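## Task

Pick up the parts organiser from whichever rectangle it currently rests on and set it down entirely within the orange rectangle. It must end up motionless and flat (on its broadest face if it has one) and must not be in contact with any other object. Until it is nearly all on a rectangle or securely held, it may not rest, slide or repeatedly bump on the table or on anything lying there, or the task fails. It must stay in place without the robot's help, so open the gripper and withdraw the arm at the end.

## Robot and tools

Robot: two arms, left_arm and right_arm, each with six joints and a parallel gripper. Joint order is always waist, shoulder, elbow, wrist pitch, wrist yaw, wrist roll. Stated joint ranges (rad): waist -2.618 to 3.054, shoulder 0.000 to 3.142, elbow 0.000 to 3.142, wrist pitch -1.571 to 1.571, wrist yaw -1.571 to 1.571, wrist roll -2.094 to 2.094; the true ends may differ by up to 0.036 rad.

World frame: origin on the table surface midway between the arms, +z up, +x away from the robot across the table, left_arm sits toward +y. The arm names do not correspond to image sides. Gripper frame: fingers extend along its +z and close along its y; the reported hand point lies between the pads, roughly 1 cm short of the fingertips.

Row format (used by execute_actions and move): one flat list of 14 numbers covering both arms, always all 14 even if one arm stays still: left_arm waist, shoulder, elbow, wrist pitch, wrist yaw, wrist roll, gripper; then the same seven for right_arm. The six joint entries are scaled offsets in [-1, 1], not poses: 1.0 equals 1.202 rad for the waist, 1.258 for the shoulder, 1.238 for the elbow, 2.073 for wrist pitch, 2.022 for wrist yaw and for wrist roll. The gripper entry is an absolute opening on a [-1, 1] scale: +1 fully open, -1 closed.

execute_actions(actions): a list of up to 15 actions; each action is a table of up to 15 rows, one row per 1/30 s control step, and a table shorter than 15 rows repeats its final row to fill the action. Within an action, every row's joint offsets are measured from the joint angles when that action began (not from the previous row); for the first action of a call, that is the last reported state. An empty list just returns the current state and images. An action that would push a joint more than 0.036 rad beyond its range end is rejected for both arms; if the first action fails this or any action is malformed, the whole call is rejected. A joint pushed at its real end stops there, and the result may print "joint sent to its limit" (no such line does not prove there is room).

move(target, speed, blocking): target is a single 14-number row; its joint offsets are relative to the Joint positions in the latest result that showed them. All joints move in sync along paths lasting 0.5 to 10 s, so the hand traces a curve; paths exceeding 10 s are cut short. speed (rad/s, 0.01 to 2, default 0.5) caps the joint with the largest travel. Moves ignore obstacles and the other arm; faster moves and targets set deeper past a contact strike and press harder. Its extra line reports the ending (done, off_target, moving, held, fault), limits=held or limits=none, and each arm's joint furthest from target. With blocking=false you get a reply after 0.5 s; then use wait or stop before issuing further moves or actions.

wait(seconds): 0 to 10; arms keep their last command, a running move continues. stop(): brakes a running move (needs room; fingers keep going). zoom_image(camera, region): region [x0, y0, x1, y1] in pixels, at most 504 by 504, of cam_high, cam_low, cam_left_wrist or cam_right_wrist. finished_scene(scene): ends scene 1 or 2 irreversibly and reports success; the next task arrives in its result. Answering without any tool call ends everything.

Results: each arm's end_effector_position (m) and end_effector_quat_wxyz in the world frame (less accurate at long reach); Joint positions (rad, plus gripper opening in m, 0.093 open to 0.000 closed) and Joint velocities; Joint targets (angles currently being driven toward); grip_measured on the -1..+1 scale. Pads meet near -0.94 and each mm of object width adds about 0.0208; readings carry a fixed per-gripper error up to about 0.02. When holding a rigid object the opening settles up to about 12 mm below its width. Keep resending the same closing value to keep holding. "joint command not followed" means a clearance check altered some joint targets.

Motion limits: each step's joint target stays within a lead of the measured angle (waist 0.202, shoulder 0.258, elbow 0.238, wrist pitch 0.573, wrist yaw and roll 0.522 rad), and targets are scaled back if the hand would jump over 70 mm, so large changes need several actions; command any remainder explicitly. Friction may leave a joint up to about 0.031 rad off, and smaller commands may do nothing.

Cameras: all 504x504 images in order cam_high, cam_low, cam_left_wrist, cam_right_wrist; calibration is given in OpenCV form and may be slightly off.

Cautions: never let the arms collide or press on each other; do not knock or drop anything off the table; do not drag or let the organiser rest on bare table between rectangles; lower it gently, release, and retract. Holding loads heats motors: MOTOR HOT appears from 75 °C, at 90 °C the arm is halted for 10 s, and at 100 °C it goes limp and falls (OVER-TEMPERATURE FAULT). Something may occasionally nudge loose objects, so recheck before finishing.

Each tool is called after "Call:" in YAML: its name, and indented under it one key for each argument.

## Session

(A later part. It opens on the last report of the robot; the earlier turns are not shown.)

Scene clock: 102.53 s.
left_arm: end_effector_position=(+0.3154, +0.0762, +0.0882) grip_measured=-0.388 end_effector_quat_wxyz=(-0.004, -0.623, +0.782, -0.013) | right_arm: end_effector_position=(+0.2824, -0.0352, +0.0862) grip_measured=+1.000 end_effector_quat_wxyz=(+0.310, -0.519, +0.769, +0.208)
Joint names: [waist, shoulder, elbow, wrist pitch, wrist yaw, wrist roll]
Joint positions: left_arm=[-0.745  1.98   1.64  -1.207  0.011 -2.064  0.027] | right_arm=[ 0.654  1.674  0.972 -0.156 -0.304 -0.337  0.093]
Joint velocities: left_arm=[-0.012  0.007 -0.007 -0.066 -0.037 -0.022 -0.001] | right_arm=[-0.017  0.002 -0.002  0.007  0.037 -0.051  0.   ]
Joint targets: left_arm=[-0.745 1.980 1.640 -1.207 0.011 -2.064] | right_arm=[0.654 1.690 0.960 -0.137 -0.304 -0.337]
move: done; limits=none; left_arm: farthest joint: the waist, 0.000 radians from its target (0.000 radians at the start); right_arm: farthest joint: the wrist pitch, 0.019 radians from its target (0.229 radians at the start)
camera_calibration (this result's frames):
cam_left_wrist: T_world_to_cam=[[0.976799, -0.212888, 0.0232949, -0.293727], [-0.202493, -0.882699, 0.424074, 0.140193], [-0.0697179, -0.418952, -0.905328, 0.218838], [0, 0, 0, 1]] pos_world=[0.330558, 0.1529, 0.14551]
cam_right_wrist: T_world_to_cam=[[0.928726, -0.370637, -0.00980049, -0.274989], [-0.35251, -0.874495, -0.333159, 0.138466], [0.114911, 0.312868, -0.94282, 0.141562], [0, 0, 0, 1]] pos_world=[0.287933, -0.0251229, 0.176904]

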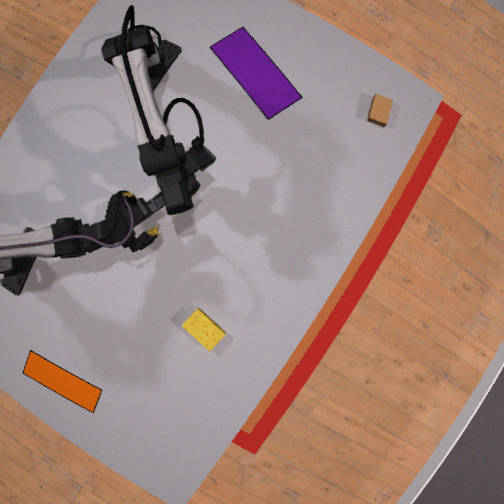

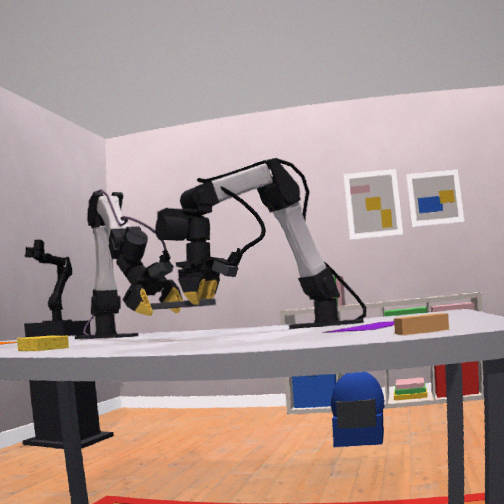

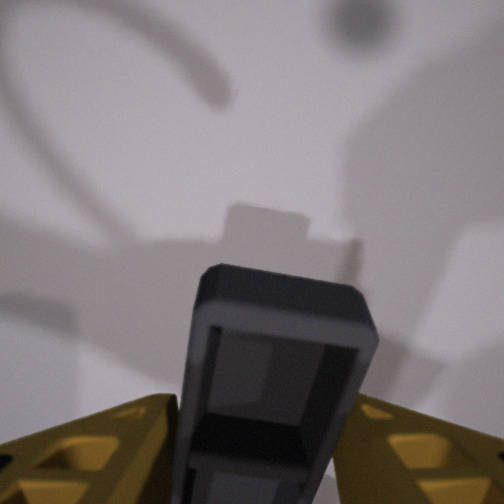

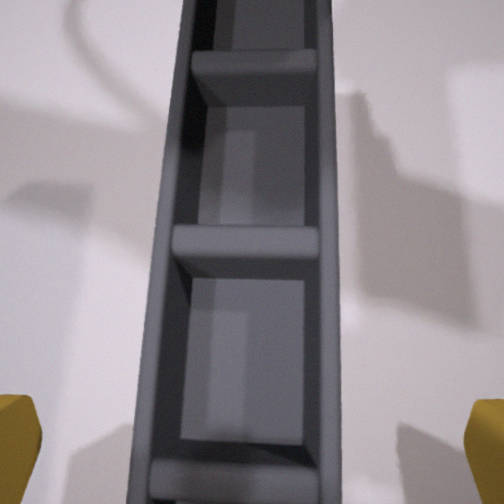

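Call:
move:
  target: [0,0,0,0,0,0,-0.65,0.012,0,0.042,-0.015,0,0,0.3]
  speed: 0.1

Call:
zoom_image:
  camera: "cam_low"
  region: [110,250,250,340]

Scene clock: 107.87 s.
left_arm: end_effector_position=(+0.3154, +0.0762, +0.0882) grip_measured=-0.388 end_effector_quat_wxyz=(-0.004, -0.623, +0.782, -0.013) | right_arm: end_effector_position=(+0.2845, -0.0292, +0.0960) grip_measured=+0.301 end_effector_quat_wxyz=(+0.314, -0.521, +0.765, +0.210)
Joint names: [waist, shoulder, elbow, wrist pitch, wrist yaw, wrist roll]
Joint positions: left_arm=[-0.745  1.98   1.64  -1.207  0.011 -2.064  0.027] | right_arm=[ 0.661  1.674  1.007 -0.179 -0.304 -0.337  0.06 ]
Joint velocities: left_arm=[ 0.002  0.007  0.002  0.11   0.007  0.037 -0.   ] | right_arm=[ 0.007 -0.007 -0.007 -0.022 -0.022 -0.007 -0.001]
Joint targets: left_arm=[-0.745 1.980 1.640 -1.207 0.011 -2.064] | right_arm=[0.669 1.674 1.024 -0.187 -0.304 -0.337]
move: done; limits=none; left_arm: farthest joint: the waist, 0.000 radians from its target (0.000 radians at the start); right_arm: farthest joint: the elbow, 0.017 radians from its target (0.052 radians at the start)
camera_calibration (this result's frames):
cam_left_wrist: T_world_to_cam=[[0.976799, -0.212888, 0.0232949, -0.293727], [-0.202493, -0.882699, 0.424074, 0.140193], [-0.0697179, -0.418952, -0.905328, 0.218838], [0, 0, 0, 1]] pos_world=[0.330558, 0.1529, 0.14551]
cam_right_wrist: T_world_to_cam=[[0.931312, -0.364193, -0.00461068, -0.2757], [-0.343554, -0.874188, -0.343172, 0.146078], [0.12095, 0.321184, -0.939261, 0.146911], [0, 0, 0, 1]] pos_world=[0.28918, -0.0198942, 0.186846]

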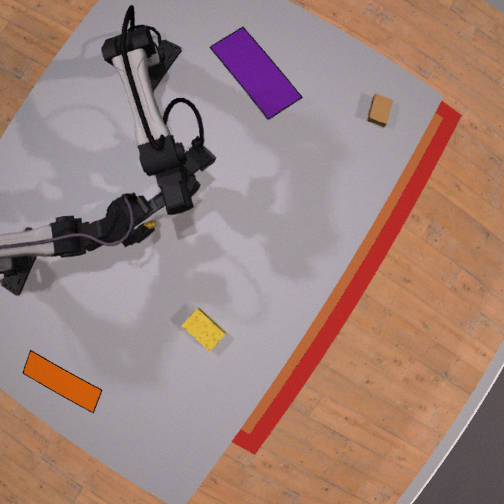

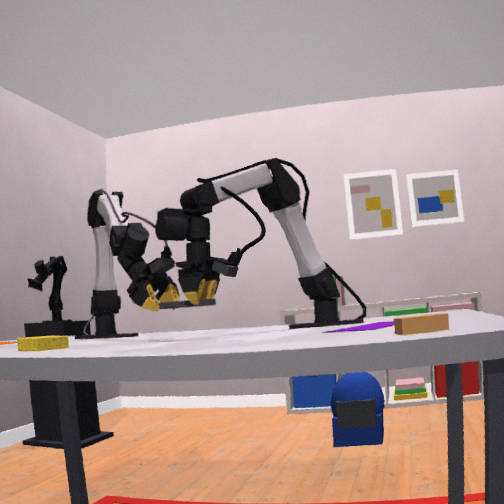

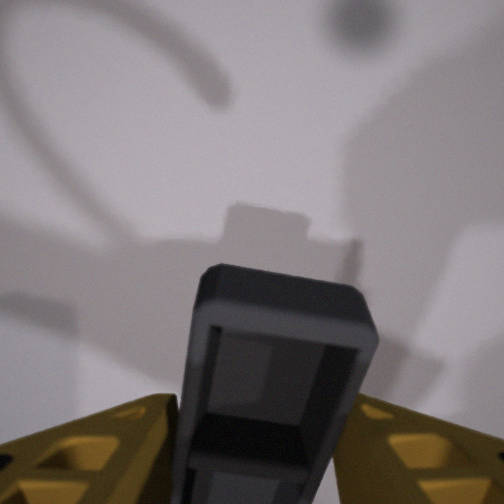

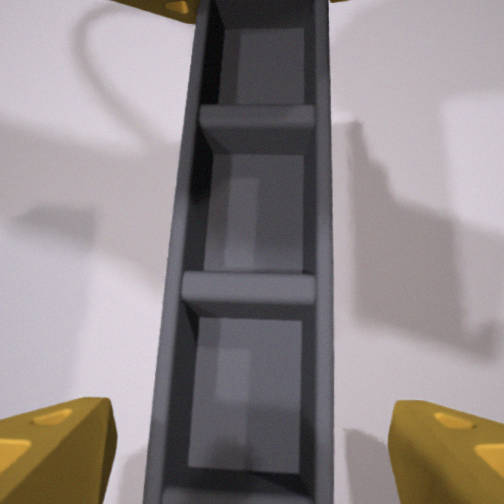

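Region (110, 250, 250, 340) of cam_low's 504x504 image, scaled by 3.600, with more detail than that image has; it fills the top 324 rows of this view, and the rest is white.

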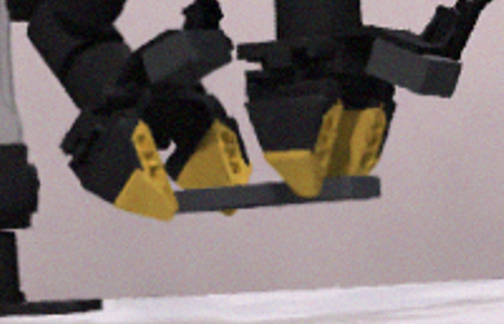

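Good. Close right, open left, lift left.

Call:
execute_actions:
  actions:
    - [[0,0,0,0,0,0,-0.65,0,0,0,0,0,0,-0.2]]
    - [[0,0,0,0,0,0,-0.65,0,0,0,0,0,0,-0.7]]
    - [[0,0,0,0,0,0,-0.65,0,0,0,0,0,0,-0.7]]
    - [[0,0,0,0,0,0,0.6,0,0,0,0,0,0,-0.7]]
    - [[0,0,0,0,0,0,0.6,0,0,0,0,0,0,-0.7]]

Call:
move:
  target: [0,-0.1,0.1,-0.11,0,0,0.6,0,0,0,0,0,0,-0.7]
  speed: 0.4

Scene clock: 114.13 s.
left_arm: end_effector_position=(+0.3159, +0.0756, +0.0882) grip_measured=+0.598 end_effector_quat_wxyz=(-0.004, -0.628, +0.778, -0.014) | right_arm: end_effector_position=(+0.2840, -0.0303, +0.0949) grip_measured=-0.383 end_effector_quat_wxyz=(+0.312, -0.520, +0.767, +0.208)
Joint names: [waist, shoulder, elbow, wrist pitch, wrist yaw, wrist roll]
Joint positions: left_arm=[-0.745  1.98   1.64  -1.204  0.012 -2.076  0.074] | right_arm=[ 0.661  1.674  1.007 -0.186 -0.302 -0.334  0.027]
Joint velocities: left_arm=[ 0.002  0.002  0.002 -0.007  0.037 -0.051 -0.   ] | right_arm=[-0.012 -0.012 -0.012 -0.051 -0.066  0.066  0.001]
Joint targets: left_arm=[-0.745 1.980 1.640 -1.204 0.012 -2.076] | right_arm=[0.661 1.674 1.007 -0.183 -0.302 -0.334]
camera_calibration (this result's frames):
cam_left_wrist: T_world_to_cam=[[0.979284, -0.200906, 0.0253115, -0.296182], [-0.192363, -0.88395, 0.42618, 0.136474], [-0.0632479, -0.42222, -0.904284, 0.216756], [0, 0, 0, 1]] pos_world=[0.330008, 0.152651, 0.145343]
cam_right_wrist: T_world_to_cam=[[0.929935, -0.367647, -0.00750501, -0.275067], [-0.348517, -0.874672, -0.336875, 0.145429], [0.117287, 0.315888, -0.941519, 0.147356], [0, 0, 0, 1]] pos_world=[0.289196, -0.0204729, 0.185665]

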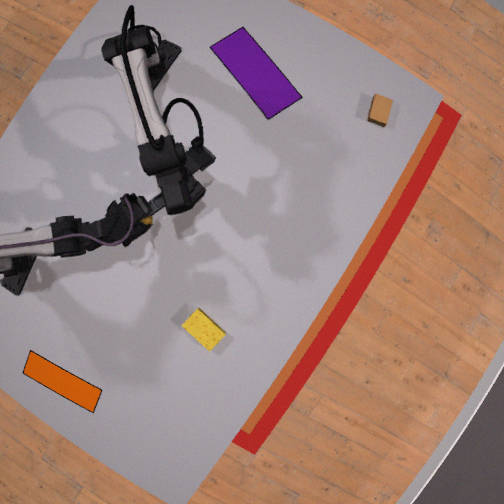

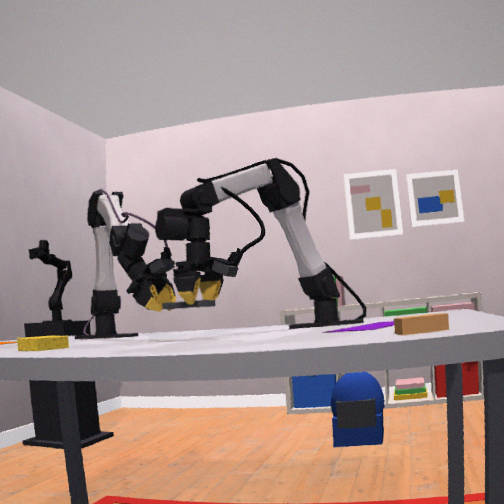

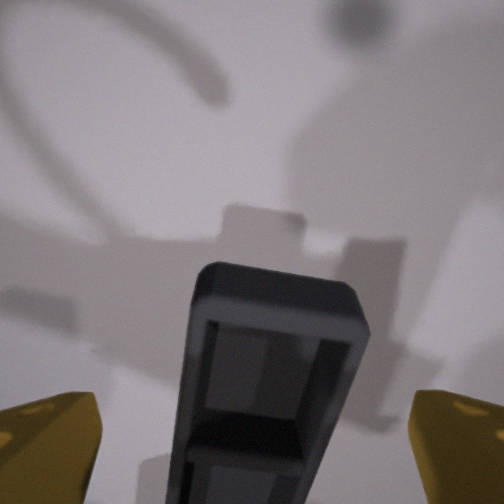

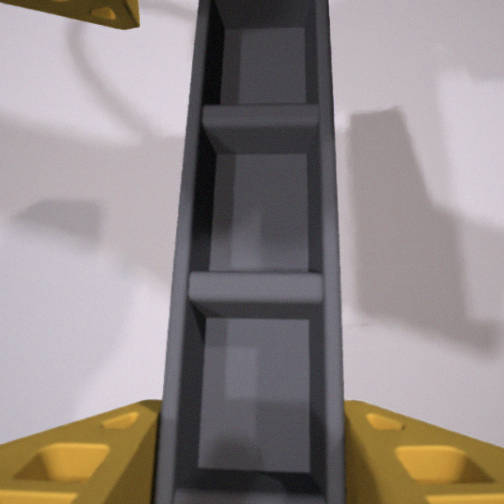

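Scene clock: 115.40 s.
left_arm: end_effector_position=(+0.2939, +0.0948, +0.1522) grip_measured=+0.598 end_effector_quat_wxyz=(-0.004, -0.628, +0.778, -0.012) | right_arm: end_effector_position=(+0.2837, -0.0306, +0.0945) grip_measured=-0.383 end_effector_quat_wxyz=(+0.310, -0.520, +0.768, +0.208)
Joint names: [waist, shoulder, elbow, wrist pitch, wrist yaw, wrist roll]
Joint positions: left_arm=[-0.745  1.868  1.742 -1.423  0.012 -2.076  0.074] | right_arm=[ 0.661  1.674  1.007 -0.188 -0.302 -0.334  0.027]
Joint velocities: left_arm=[ 0.002 -0.002 -0.027  0.022 -0.037 -0.037 -0.   ] | right_arm=[-0.002  0.002 -0.002 -0.051  0.007 -0.051  0.   ]
Joint targets: left_arm=[-0.745 1.854 1.764 -1.432 0.012 -2.076] | right_arm=[0.661 1.674 1.007 -0.186 -0.302 -0.334]
move: off_target (left_arm); limits=none; left_arm: farthest joint: the elbow, 0.022 radians from its target (0.124 radians at the start); right_arm: farthest joint: the wrist pitch, 0.002 radians from its target (0.000 radians at the start)
camera_calibration (this result's frames):
cam_left_wrist: T_world_to_cam=[[0.979364, -0.200976, 0.0213304, -0.271863], [-0.190897, -0.88523, 0.424176, 0.121903], [-0.066367, -0.419495, -0.905328, 0.282208], [0, 0, 0, 1]] pos_world=[0.308253, 0.171659, 0.209582]
cam_right_wrist: T_world_to_cam=[[0.929919, -0.367662, -0.00866802, -0.27475], [-0.349177, -0.875279, -0.334608, 0.144843], [0.115435, 0.314185, -0.942318, 0.147658], [0, 0, 0, 1]] pos_world=[0.289027, -0.0206289, 0.185225]

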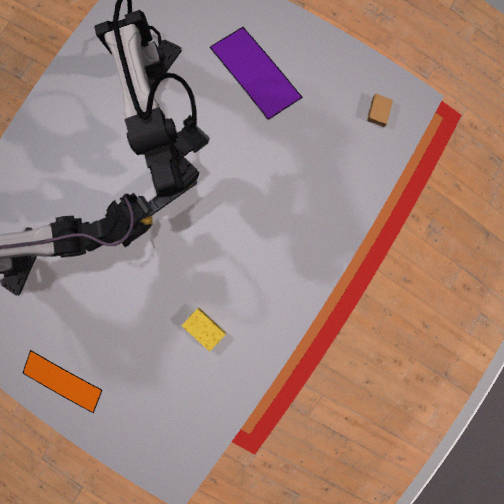

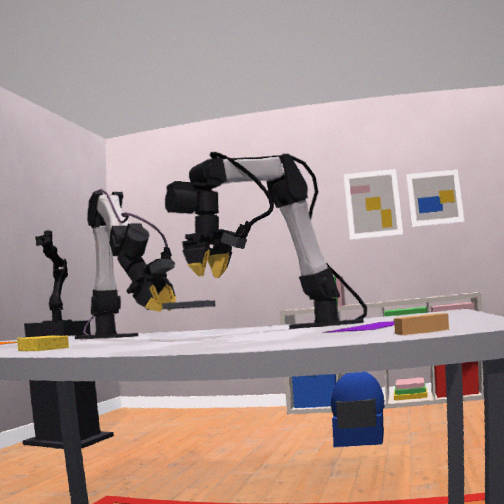

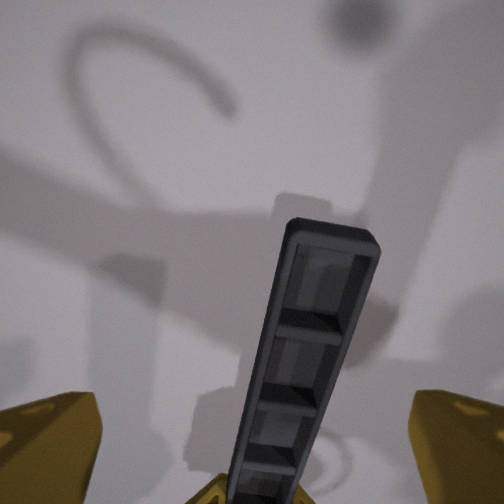

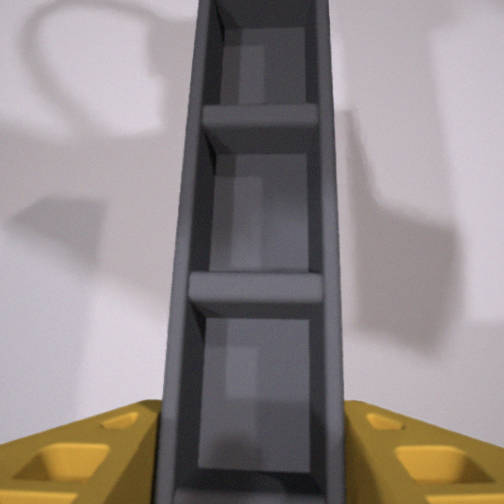

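Call:
move:
  target: [0.6,-0.1,0,0,0,0.5,0.6,-0.755,0,0,-0.04,-0.092,-0.16,-0.7]
  speed: 0.7

Call:
move:
  target: [0,0,0,0,0,0,0.6,-0.765,-0.014,-0.095,-0.074,-0.096,-0.165,-0.7]
  speed: 0.7

Scene clock: 124.70 s.
left_arm: end_effector_position=(+0.3767, +0.3263, +0.1864) grip_measured=+0.598 end_effector_quat_wxyz=(+0.050, -0.509, +0.858, -0.038) | right_arm: end_effector_position=(+0.4166, -0.3509, +0.0911) grip_measured=-0.384 end_effector_quat_wxyz=(+0.366, -0.293, +0.879, +0.085)
Joint names: [waist, shoulder, elbow, wrist pitch, wrist yaw, wrist roll]
Joint positions: left_arm=[-0.027  1.765  1.742 -1.423  0.014 -1.072  0.074] | right_arm=[-0.248  1.674  1.007 -0.272 -0.474 -0.651  0.027]
Joint velocities: left_arm=[ 0.002  0.007 -0.022  0.007  0.051  0.007 -0.001] | right_arm=[-0.007 -0.017 -0.012 -0.037  0.051 -0.037  0.001]
Joint targets: left_arm=[-0.024 1.743 1.742 -1.423 0.012 -1.065] | right_arm=[-0.246 1.674 1.007 -0.272 -0.488 -0.657]
move: off_target (left_arm); limits=none; left_arm: farthest joint: the shoulder, 0.023 radians from its target (0.126 radians at the start); right_arm: farthest joint: the wrist yaw, 0.014 radians from its target (0.187 radians at the start)
camera_calibration (this result's frames):
cam_left_wrist: T_world_to_cam=[[0.874515, -0.46861, 0.125017, -0.199602], [-0.480153, -0.80017, 0.359419, 0.4214], [-0.0683922, -0.374344, -0.924764, 0.40541], [0, 0, 0, 1]] pos_world=[0.404618, 0.395419, 0.248403]
cam_right_wrist: T_world_to_cam=[[0.580865, -0.812234, 0.0535895, -0.532397], [-0.755602, -0.562509, -0.335633, 0.188983], [0.302757, 0.154465, -0.940467, 0.095513], [0, 0, 0, 1]] pos_world=[0.423129, -0.34088, 0.181787]

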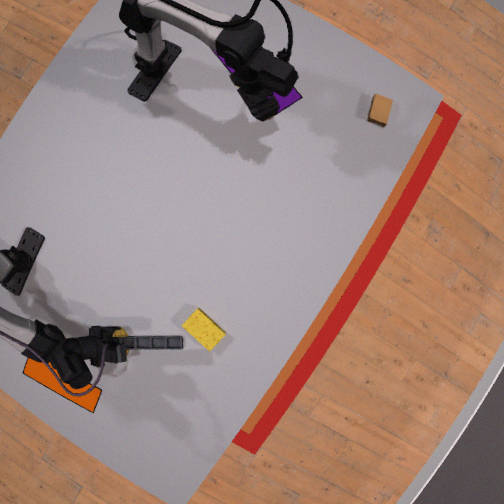

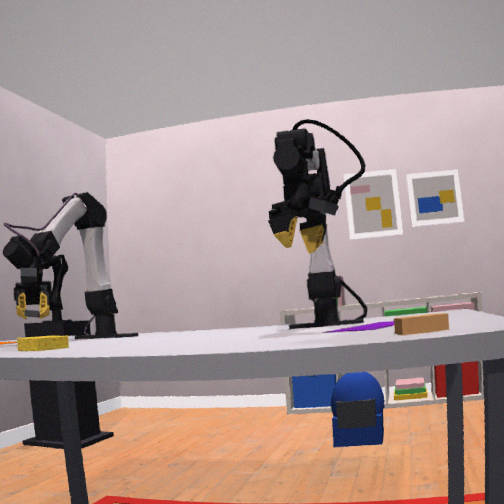

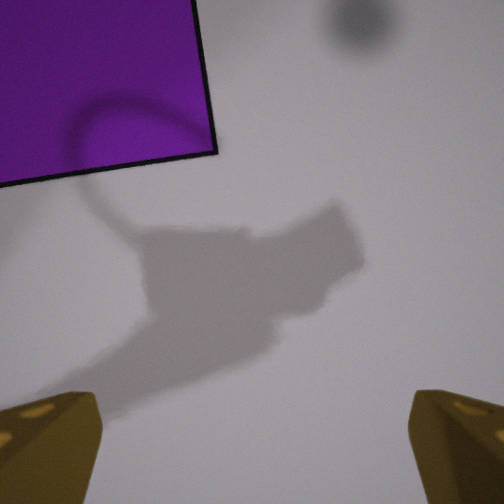

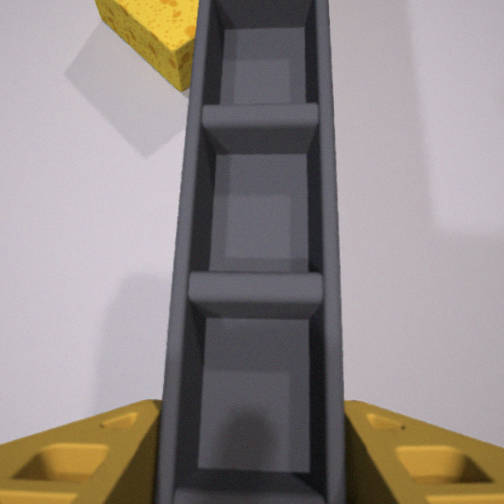

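Scene clock: 126.73 s.
left_arm: end_effector_position=(+0.3767, +0.3263, +0.1864) grip_measured=+0.598 end_effector_quat_wxyz=(+0.050, -0.509, +0.858, -0.038) | right_arm: end_effector_position=(+0.2498, -0.6139, +0.0549) grip_measured=-0.386 end_effector_quat_wxyz=(+0.361, -0.009, +0.933, +0.008)
Joint names: [waist, shoulder, elbow, wrist pitch, wrist yaw, wrist roll]
Joint positions: left_arm=[-0.027  1.765  1.742 -1.423  0.014 -1.072  0.074] | right_arm=[-1.169  1.674  0.902 -0.42  -0.65  -0.977  0.027]
Joint velocities: left_arm=[-0.012  0.012 -0.022 -0.022  0.066 -0.007  0.   ] | right_arm=[-0.002 -0.012 -0.002  0.037 -0.11  -0.022  0.001]
Joint targets: left_arm=[-0.027 1.765 1.742 -1.423 0.014 -1.072] | right_arm=[-1.168 1.656 0.890 -0.425 -0.668 -0.984]
move: done; limits=none; left_arm: farthest joint: the waist, 0.000 radians from its target (0.000 radians at the start); right_arm: farthest joint: the shoulder, 0.018 radians from its target (0.018 radians at the start)
camera_calibration (this result's frames):
cam_left_wrist: T_world_to_cam=[[0.874515, -0.46861, 0.125017, -0.199602], [-0.480153, -0.80017, 0.359419, 0.4214], [-0.0683922, -0.374344, -0.924764, 0.40541], [0, 0, 0, 1]] pos_world=[0.404618, 0.395419, 0.248403]
cam_right_wrist: T_world_to_cam=[[0.0274473, -0.999428, -0.0197679, -0.6198], [-0.951086, -0.0200222, -0.308276, 0.283182], [0.307704, 0.0272623, -0.951092, 0.0738622], [0, 0, 0, 1]] pos_world=[0.263615, -0.615789, 0.145296]

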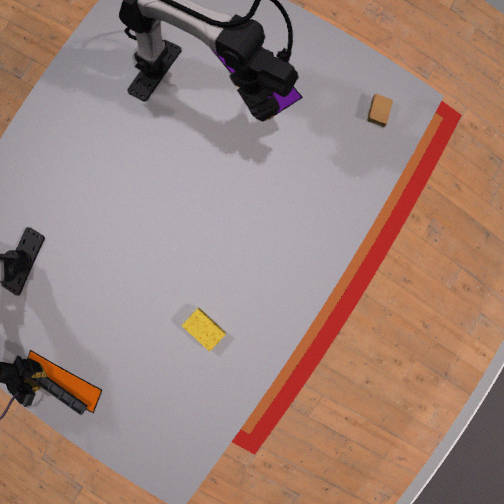

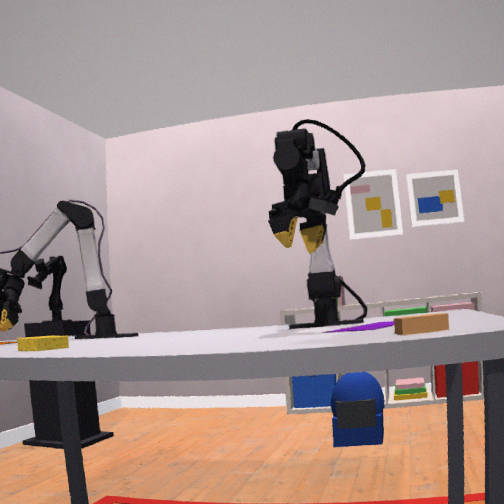

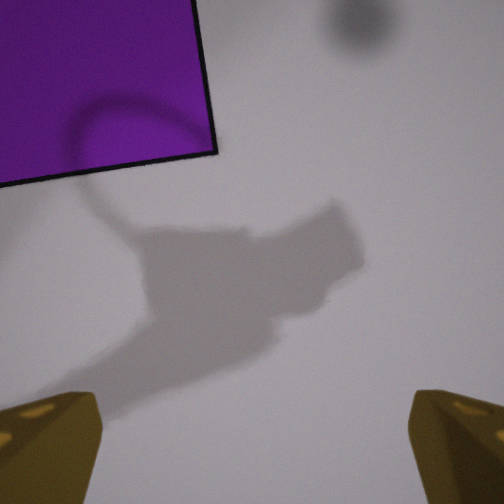

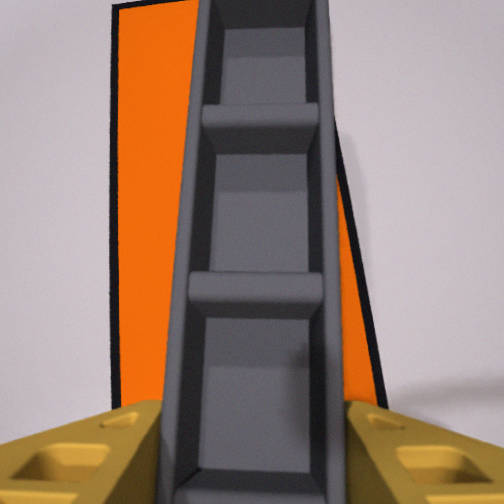

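Call:
move:
  target: [0,0,0,0,0,0,0.6,-0.022,0.1,0.025,0.02,-0.038,-0.06,-0.7]
  speed: 0.2

Scene clock: 133.17 s.
left_arm: end_effector_position=(+0.3767, +0.3263, +0.1864) grip_measured=+0.598 end_effector_quat_wxyz=(+0.050, -0.509, +0.858, -0.038) | right_arm: end_effector_position=(+0.2511, -0.6134, +0.0298) grip_measured=-0.385 end_effector_quat_wxyz=(+0.369, -0.046, +0.928, +0.031)
Joint names: [waist, shoulder, elbow, wrist pitch, wrist yaw, wrist roll]
Joint positions: left_arm=[-0.027  1.765  1.742 -1.423  0.014 -1.072  0.074] | right_arm=[-1.187  1.785  0.914 -0.398 -0.708 -1.091  0.027]
Joint velocities: left_arm=[-0.002 -0.012 -0.002  0.022  0.037 -0.051  0.   ] | right_arm=[-0.022  0.012 -0.012  0.022 -0.051  0.066  0.   ]
Joint targets: left_arm=[-0.027 1.765 1.742 -1.423 0.014 -1.072] | right_arm=[-1.195 1.800 0.933 -0.378 -0.727 -1.098]
move: done; limits=none; left_arm: farthest joint: the waist, 0.000 radians from its target (0.000 radians at the start); right_arm: farthest joint: the elbow, 0.019 radians from its target (0.031 radians at the start)
camera_calibration (this result's frames):
cam_left_wrist: T_world_to_cam=[[0.874515, -0.46861, 0.125017, -0.199602], [-0.480153, -0.80017, 0.359419, 0.4214], [-0.0683922, -0.374344, -0.924764, 0.40541], [0, 0, 0, 1]] pos_world=[0.404618, 0.395419, 0.248403]
cam_right_wrist: T_world_to_cam=[[0.112423, -0.993061, -0.0345226, -0.636824], [-0.939938, -0.0950119, -0.327855, 0.22845], [0.3223, 0.0693077, -0.944097, 0.0714893], [0, 0, 0, 1]] pos_world=[0.263282, -0.615654, 0.120406]

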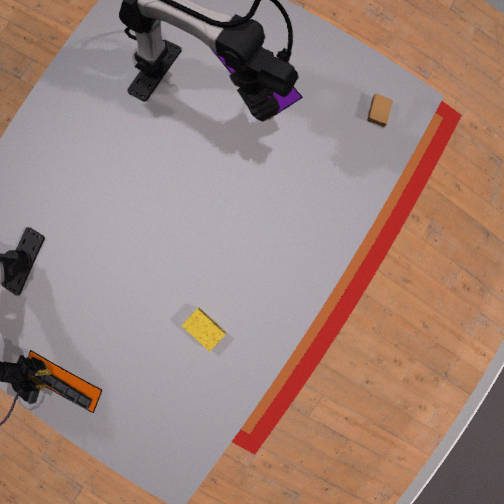

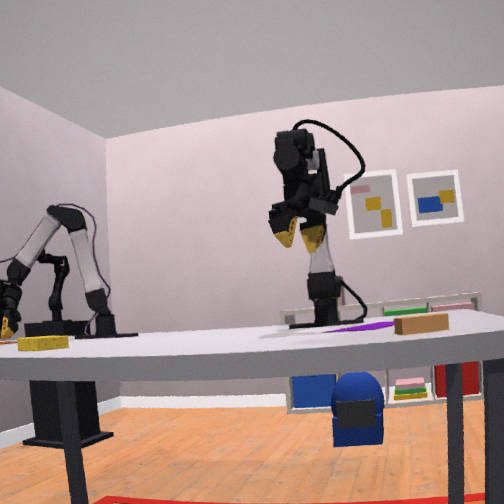

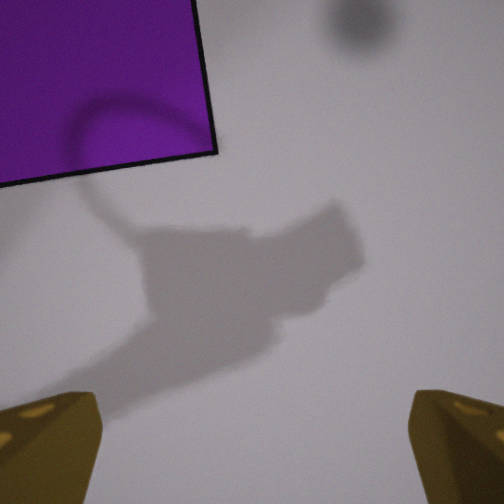

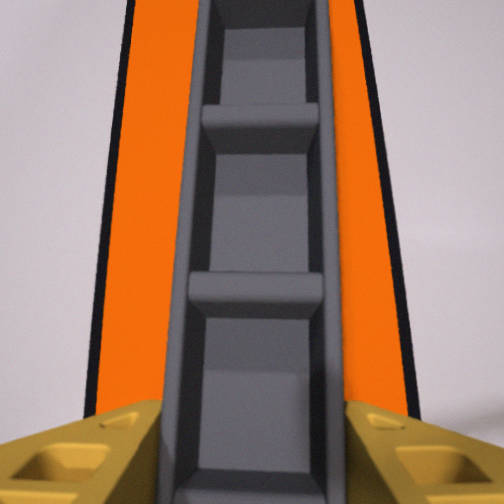

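Call:
move:
  target: [0,0,0,0,0,0,0.6,0,0.029,-0.041,0.04,0,0,-0.7]
  speed: 0.08

Call:
zoom_image:
  camera: "cam_low"
  region: [0,290,80,360]

Scene clock: 138.00 s.
left_arm: end_effector_position=(+0.3767, +0.3263, +0.1864) grip_measured=+0.598 end_effector_quat_wxyz=(+0.050, -0.509, +0.858, -0.038) | right_arm: end_effector_position=(+0.2500, -0.6120, +0.0198) grip_measured=-0.385 end_effector_quat_wxyz=(+0.370, -0.048, +0.928, +0.026)
Joint names: [waist, shoulder, elbow, wrist pitch, wrist yaw, wrist roll]
Joint positions: left_arm=[-0.027  1.765  1.742 -1.423  0.014 -1.072  0.074] | right_arm=[-1.187  1.799  0.881 -0.341 -0.705 -1.092  0.027]
Joint velocities: left_arm=[-0.007 -0.002 -0.007  0.154 -0.051 -0.022 -0.001] | right_arm=[-0.012 -0.012  0.012  0.007 -0.022 -0.022 -0.001]
Joint targets: left_arm=[-0.027 1.765 1.742 -1.423 0.014 -1.072] | right_arm=[-1.187 1.821 0.863 -0.315 -0.707 -1.091]
move: off_target (right_arm); limits=none; left_arm: farthest joint: the waist, 0.000 radians from its target (0.000 radians at the start); right_arm: farthest joint: the wrist pitch, 0.026 radians from its target (0.082 radians at the start)
camera_calibration (this result's frames):
cam_left_wrist: T_world_to_cam=[[0.874515, -0.46861, 0.125017, -0.199602], [-0.480153, -0.80017, 0.359419, 0.4214], [-0.0683922, -0.374344, -0.924764, 0.40541], [0, 0, 0, 1]] pos_world=[0.404618, 0.395419, 0.248403]
cam_right_wrist: T_world_to_cam=[[0.112109, -0.993405, -0.0240479, -0.636059], [-0.939397, -0.0980617, -0.328508, 0.22226], [0.323983, 0.0594192, -0.944195, 0.0558266], [0, 0, 0, 1]] pos_world=[0.262012, -0.613386, 0.11043]

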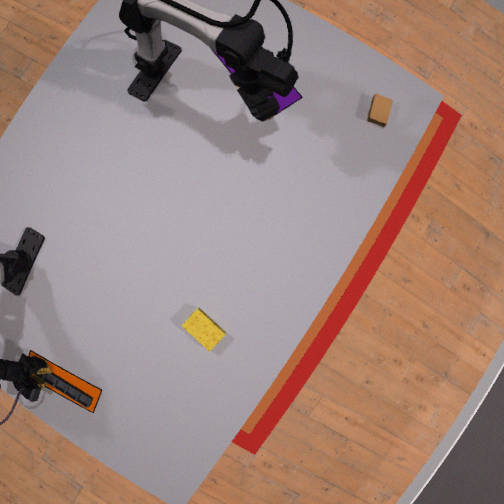

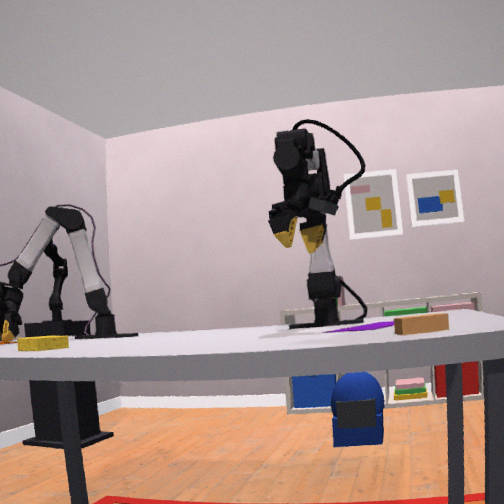

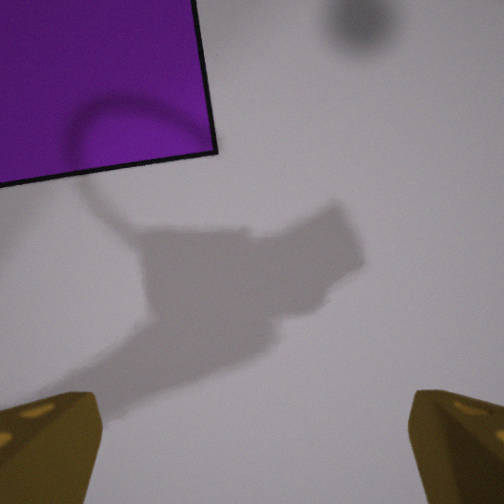

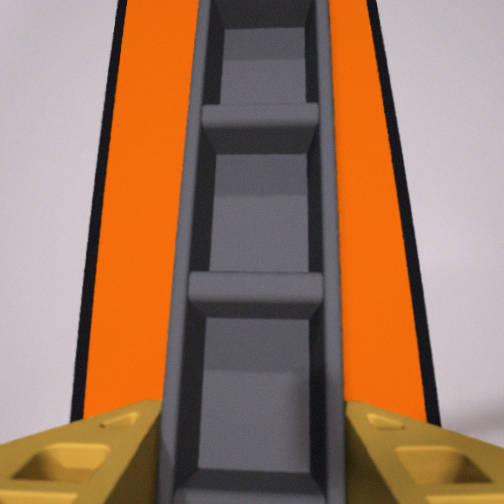

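Region (0, 290, 80, 360) of cam_low's 504x504 image, scaled by 6.300, with more detail than that image has; it fills the top 441 rows of this view, and the rest is white.

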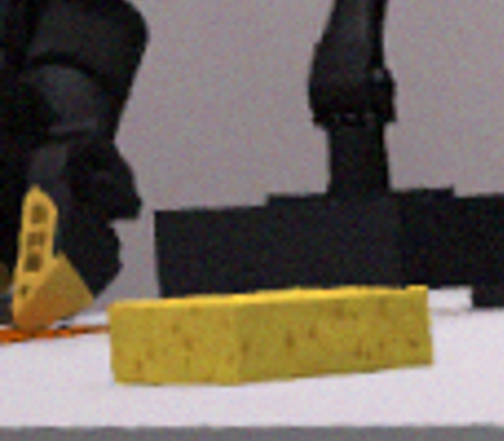

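Nearly touching; a little lower, release, lift.

Call:
move:
  target: [0,0,0,0,0,0,0.6,0,0.02,-0.028,0.015,0,0,-0.7]
  speed: 0.05

Call:
execute_actions:
  actions:
    - [[0,0,0,0,0,0,0.6,0,0,0,0,0,0,0.4]]
    - [[0,0,0,0,0,0,0.6,0,0,0,0,0,0,0.4]]

Call:
move:
  target: [0,0,0,0,0,0,0.6,0,-0.2,0.15,-0.1,0,0,0.4]

Scene clock: 145.27 s.
left_arm: end_effector_position=(+0.3767, +0.3263, +0.1864) grip_measured=+0.598 end_effector_quat_wxyz=(+0.050, -0.509, +0.858, -0.038) | right_arm: end_effector_position=(+0.2499, -0.6117, +0.0191) grip_measured=-0.385 end_effector_quat_wxyz=(+0.374, -0.048, +0.926, +0.024)
Joint names: [waist, shoulder, elbow, wrist pitch, wrist yaw, wrist roll]
Joint positions: left_arm=[-0.027  1.765  1.742 -1.423  0.014 -1.072  0.074] | right_arm=[-1.19   1.799  0.871 -0.325 -0.713 -1.092  0.027]
Joint velocities: left_arm=[-0.002  0.002  0.002  0.037  0.007  0.037 -0.002] | right_arm=[-0.002 -0.002  0.002 -0.022  0.022 -0.037 -0.   ]
Joint targets: left_arm=[-0.027 1.765 1.742 -1.423 0.014 -1.072] | right_arm=[-1.187 1.824 0.846 -0.310 -0.705 -1.092]
move: off_target (right_arm); limits=none; left_arm: farthest joint: the waist, 0.000 radians from its target (0.000 radians at the start); right_arm: farthest joint: the shoulder, 0.025 radians from its target (0.025 radians at the start)
camera_calibration (this result's frames):
cam_left_wrist: T_world_to_cam=[[0.874515, -0.46861, 0.125017, -0.199602], [-0.480153, -0.80017, 0.359419, 0.4214], [-0.0683922, -0.374344, -0.924764, 0.40541], [0, 0, 0, 1]] pos_world=[0.404618, 0.395419, 0.248403]
cam_right_wrist: T_world_to_cam=[[0.11188, -0.993498, -0.0210785, -0.635782], [-0.936154, -0.0982599, -0.33758, 0.221195], [0.333314, 0.0575011, -0.941061, 0.0516362], [0, 0, 0, 1]] pos_world=[0.260993, -0.612882, 0.109862]

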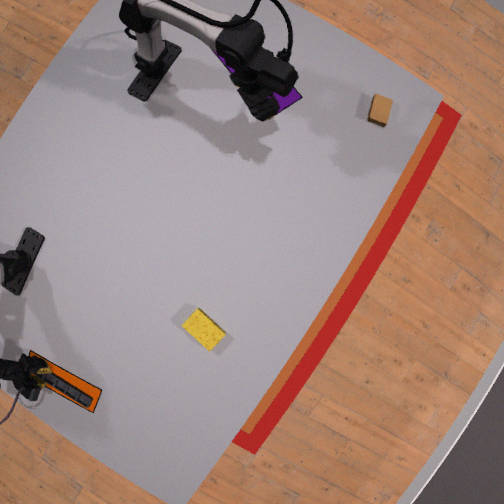

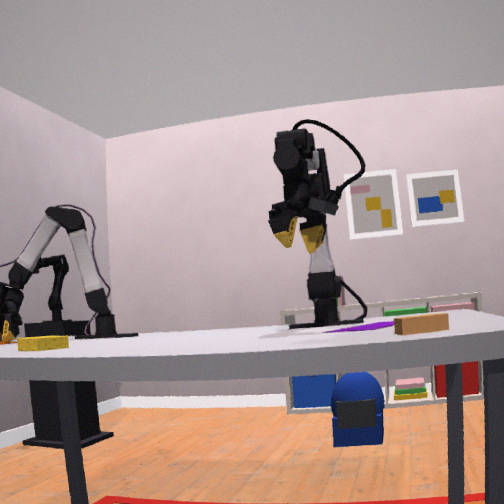

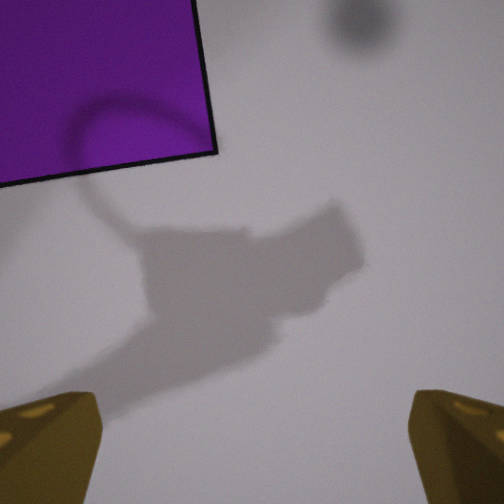

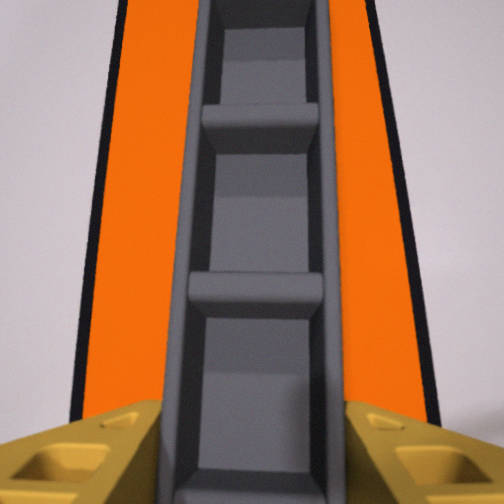

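Scene clock: 146.27 s.
left_arm: end_effector_position=(+0.3767, +0.3263, +0.1864) grip_measured=+0.598 end_effector_quat_wxyz=(+0.050, -0.509, +0.858, -0.038) | right_arm: end_effector_position=(+0.2516, -0.6097, +0.0210) grip_measured=+0.399 end_effector_quat_wxyz=(+0.382, -0.049, +0.923, +0.030)
Joint names: [waist, shoulder, elbow, wrist pitch, wrist yaw, wrist roll]
Joint positions: left_arm=[-0.027  1.765  1.742 -1.423  0.014 -1.072  0.074] | right_arm=[-1.189  1.799  0.871 -0.326 -0.732 -1.092  0.064]
Joint velocities: left_arm=[ 0.002 -0.002 -0.007  0.051 -0.022 -0.007  0.   ] | right_arm=[ 0.022 -0.012 -0.002  0.022 -0.022 -0.007 -0.   ]
Joint targets: left_arm=[-0.027 1.765 1.742 -1.423 0.014 -1.072] | right_arm=[-1.189 1.799 0.871 -0.326 -0.730 -1.092]
camera_calibration (this result's frames):
cam_left_wrist: T_world_to_cam=[[0.874515, -0.46861, 0.125017, -0.199602], [-0.480153, -0.80017, 0.359419, 0.4214], [-0.0683922, -0.374344, -0.924764, 0.40541], [0, 0, 0, 1]] pos_world=[0.404618, 0.395419, 0.248403]
cam_right_wrist: T_world_to_cam=[[0.11842, -0.992552, -0.0285723, -0.634875], [-0.930289, -0.100839, -0.352695, 0.22097], [0.347187, 0.0683466, -0.935302, 0.0556978], [0, 0, 0, 1]] pos_world=[0.26141, -0.611671, 0.111889]

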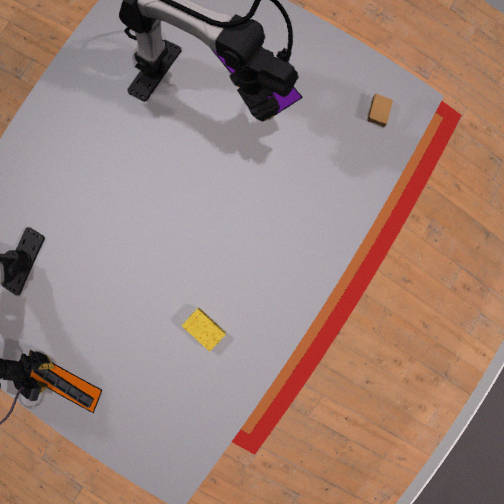

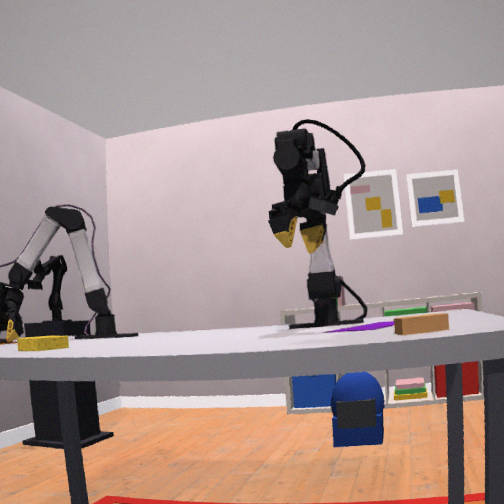

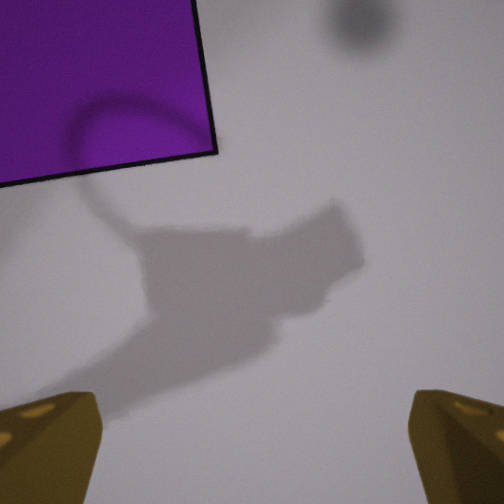

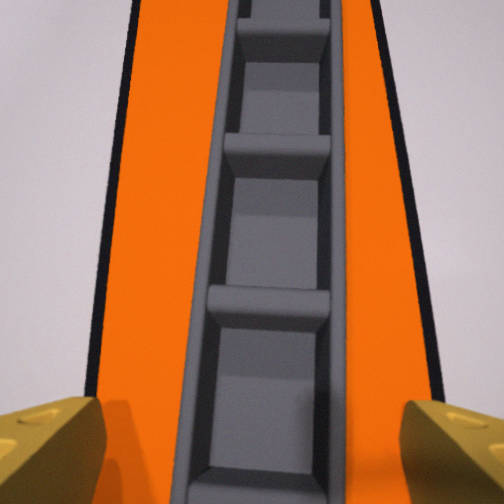

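Scene clock: 147.57 s.
left_arm: end_effector_position=(+0.3767, +0.3263, +0.1864) grip_measured=+0.598 end_effector_quat_wxyz=(+0.050, -0.509, +0.858, -0.038) | right_arm: end_effector_position=(+0.2626, -0.6322, +0.1383) grip_measured=+0.399 end_effector_quat_wxyz=(+0.419, -0.088, +0.902, -0.064)
Joint names: [waist, shoulder, elbow, wrist pitch, wrist yaw, wrist roll]
Joint positions: left_arm=[-0.027  1.765  1.742 -1.423  0.014 -1.072  0.074] | right_arm=[-1.189  1.558  1.047 -0.523 -0.73  -1.092  0.064]
Joint velocities: left_arm=[ 0.002  0.012 -0.012 -0.007  0.022  0.051 -0.   ] | right_arm=[-0.017 -0.007  0.012 -0.066 -0.022  0.139 -0.   ]
Joint targets: left_arm=[-0.027 1.765 1.742 -1.423 0.014 -1.072] | right_arm=[-1.189 1.548 1.056 -0.533 -0.732 -1.092]
move: done; limits=none; left_arm: farthest joint: the waist, 0.000 radians from its target (0.000 radians at the start); right_arm: farthest joint: the shoulder, 0.011 radians from its target (0.252 radians at the start)
camera_calibration (this result's frames):
cam_left_wrist: T_world_to_cam=[[0.874515, -0.46861, 0.125017, -0.199602], [-0.480153, -0.80017, 0.359419, 0.4214], [-0.0683922, -0.374344, -0.924764, 0.40541], [0, 0, 0, 1]] pos_world=[0.404618, 0.395419, 0.248403]
cam_right_wrist: T_world_to_cam=[[0.110226, -0.977808, 0.17816, -0.672323], [-0.893248, -0.176063, -0.413654, 0.221418], [0.435842, -0.113546, -0.892832, 0.0190145], [0, 0, 0, 1]] pos_world=[0.263601, -0.616261, 0.228348]

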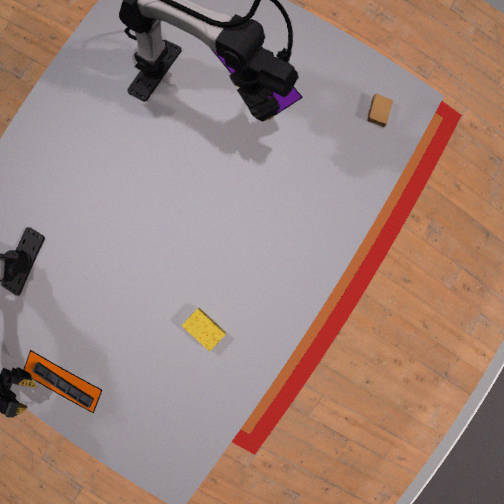

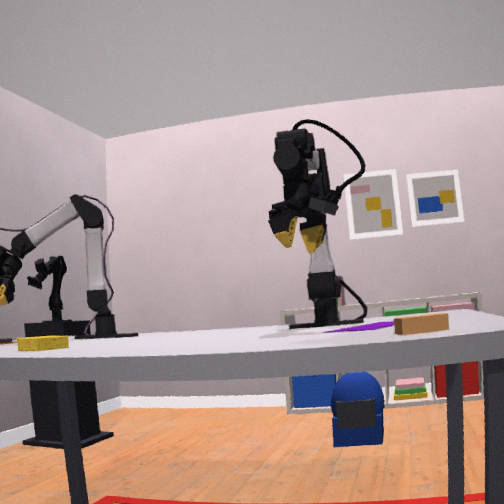

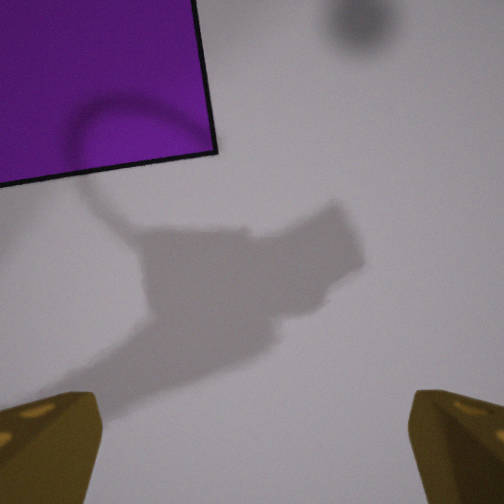

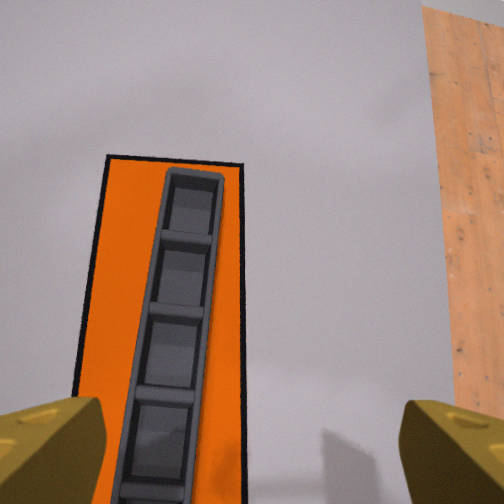

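Call:
finished_scene:
  scene: 1

The scene is finished: the task was done.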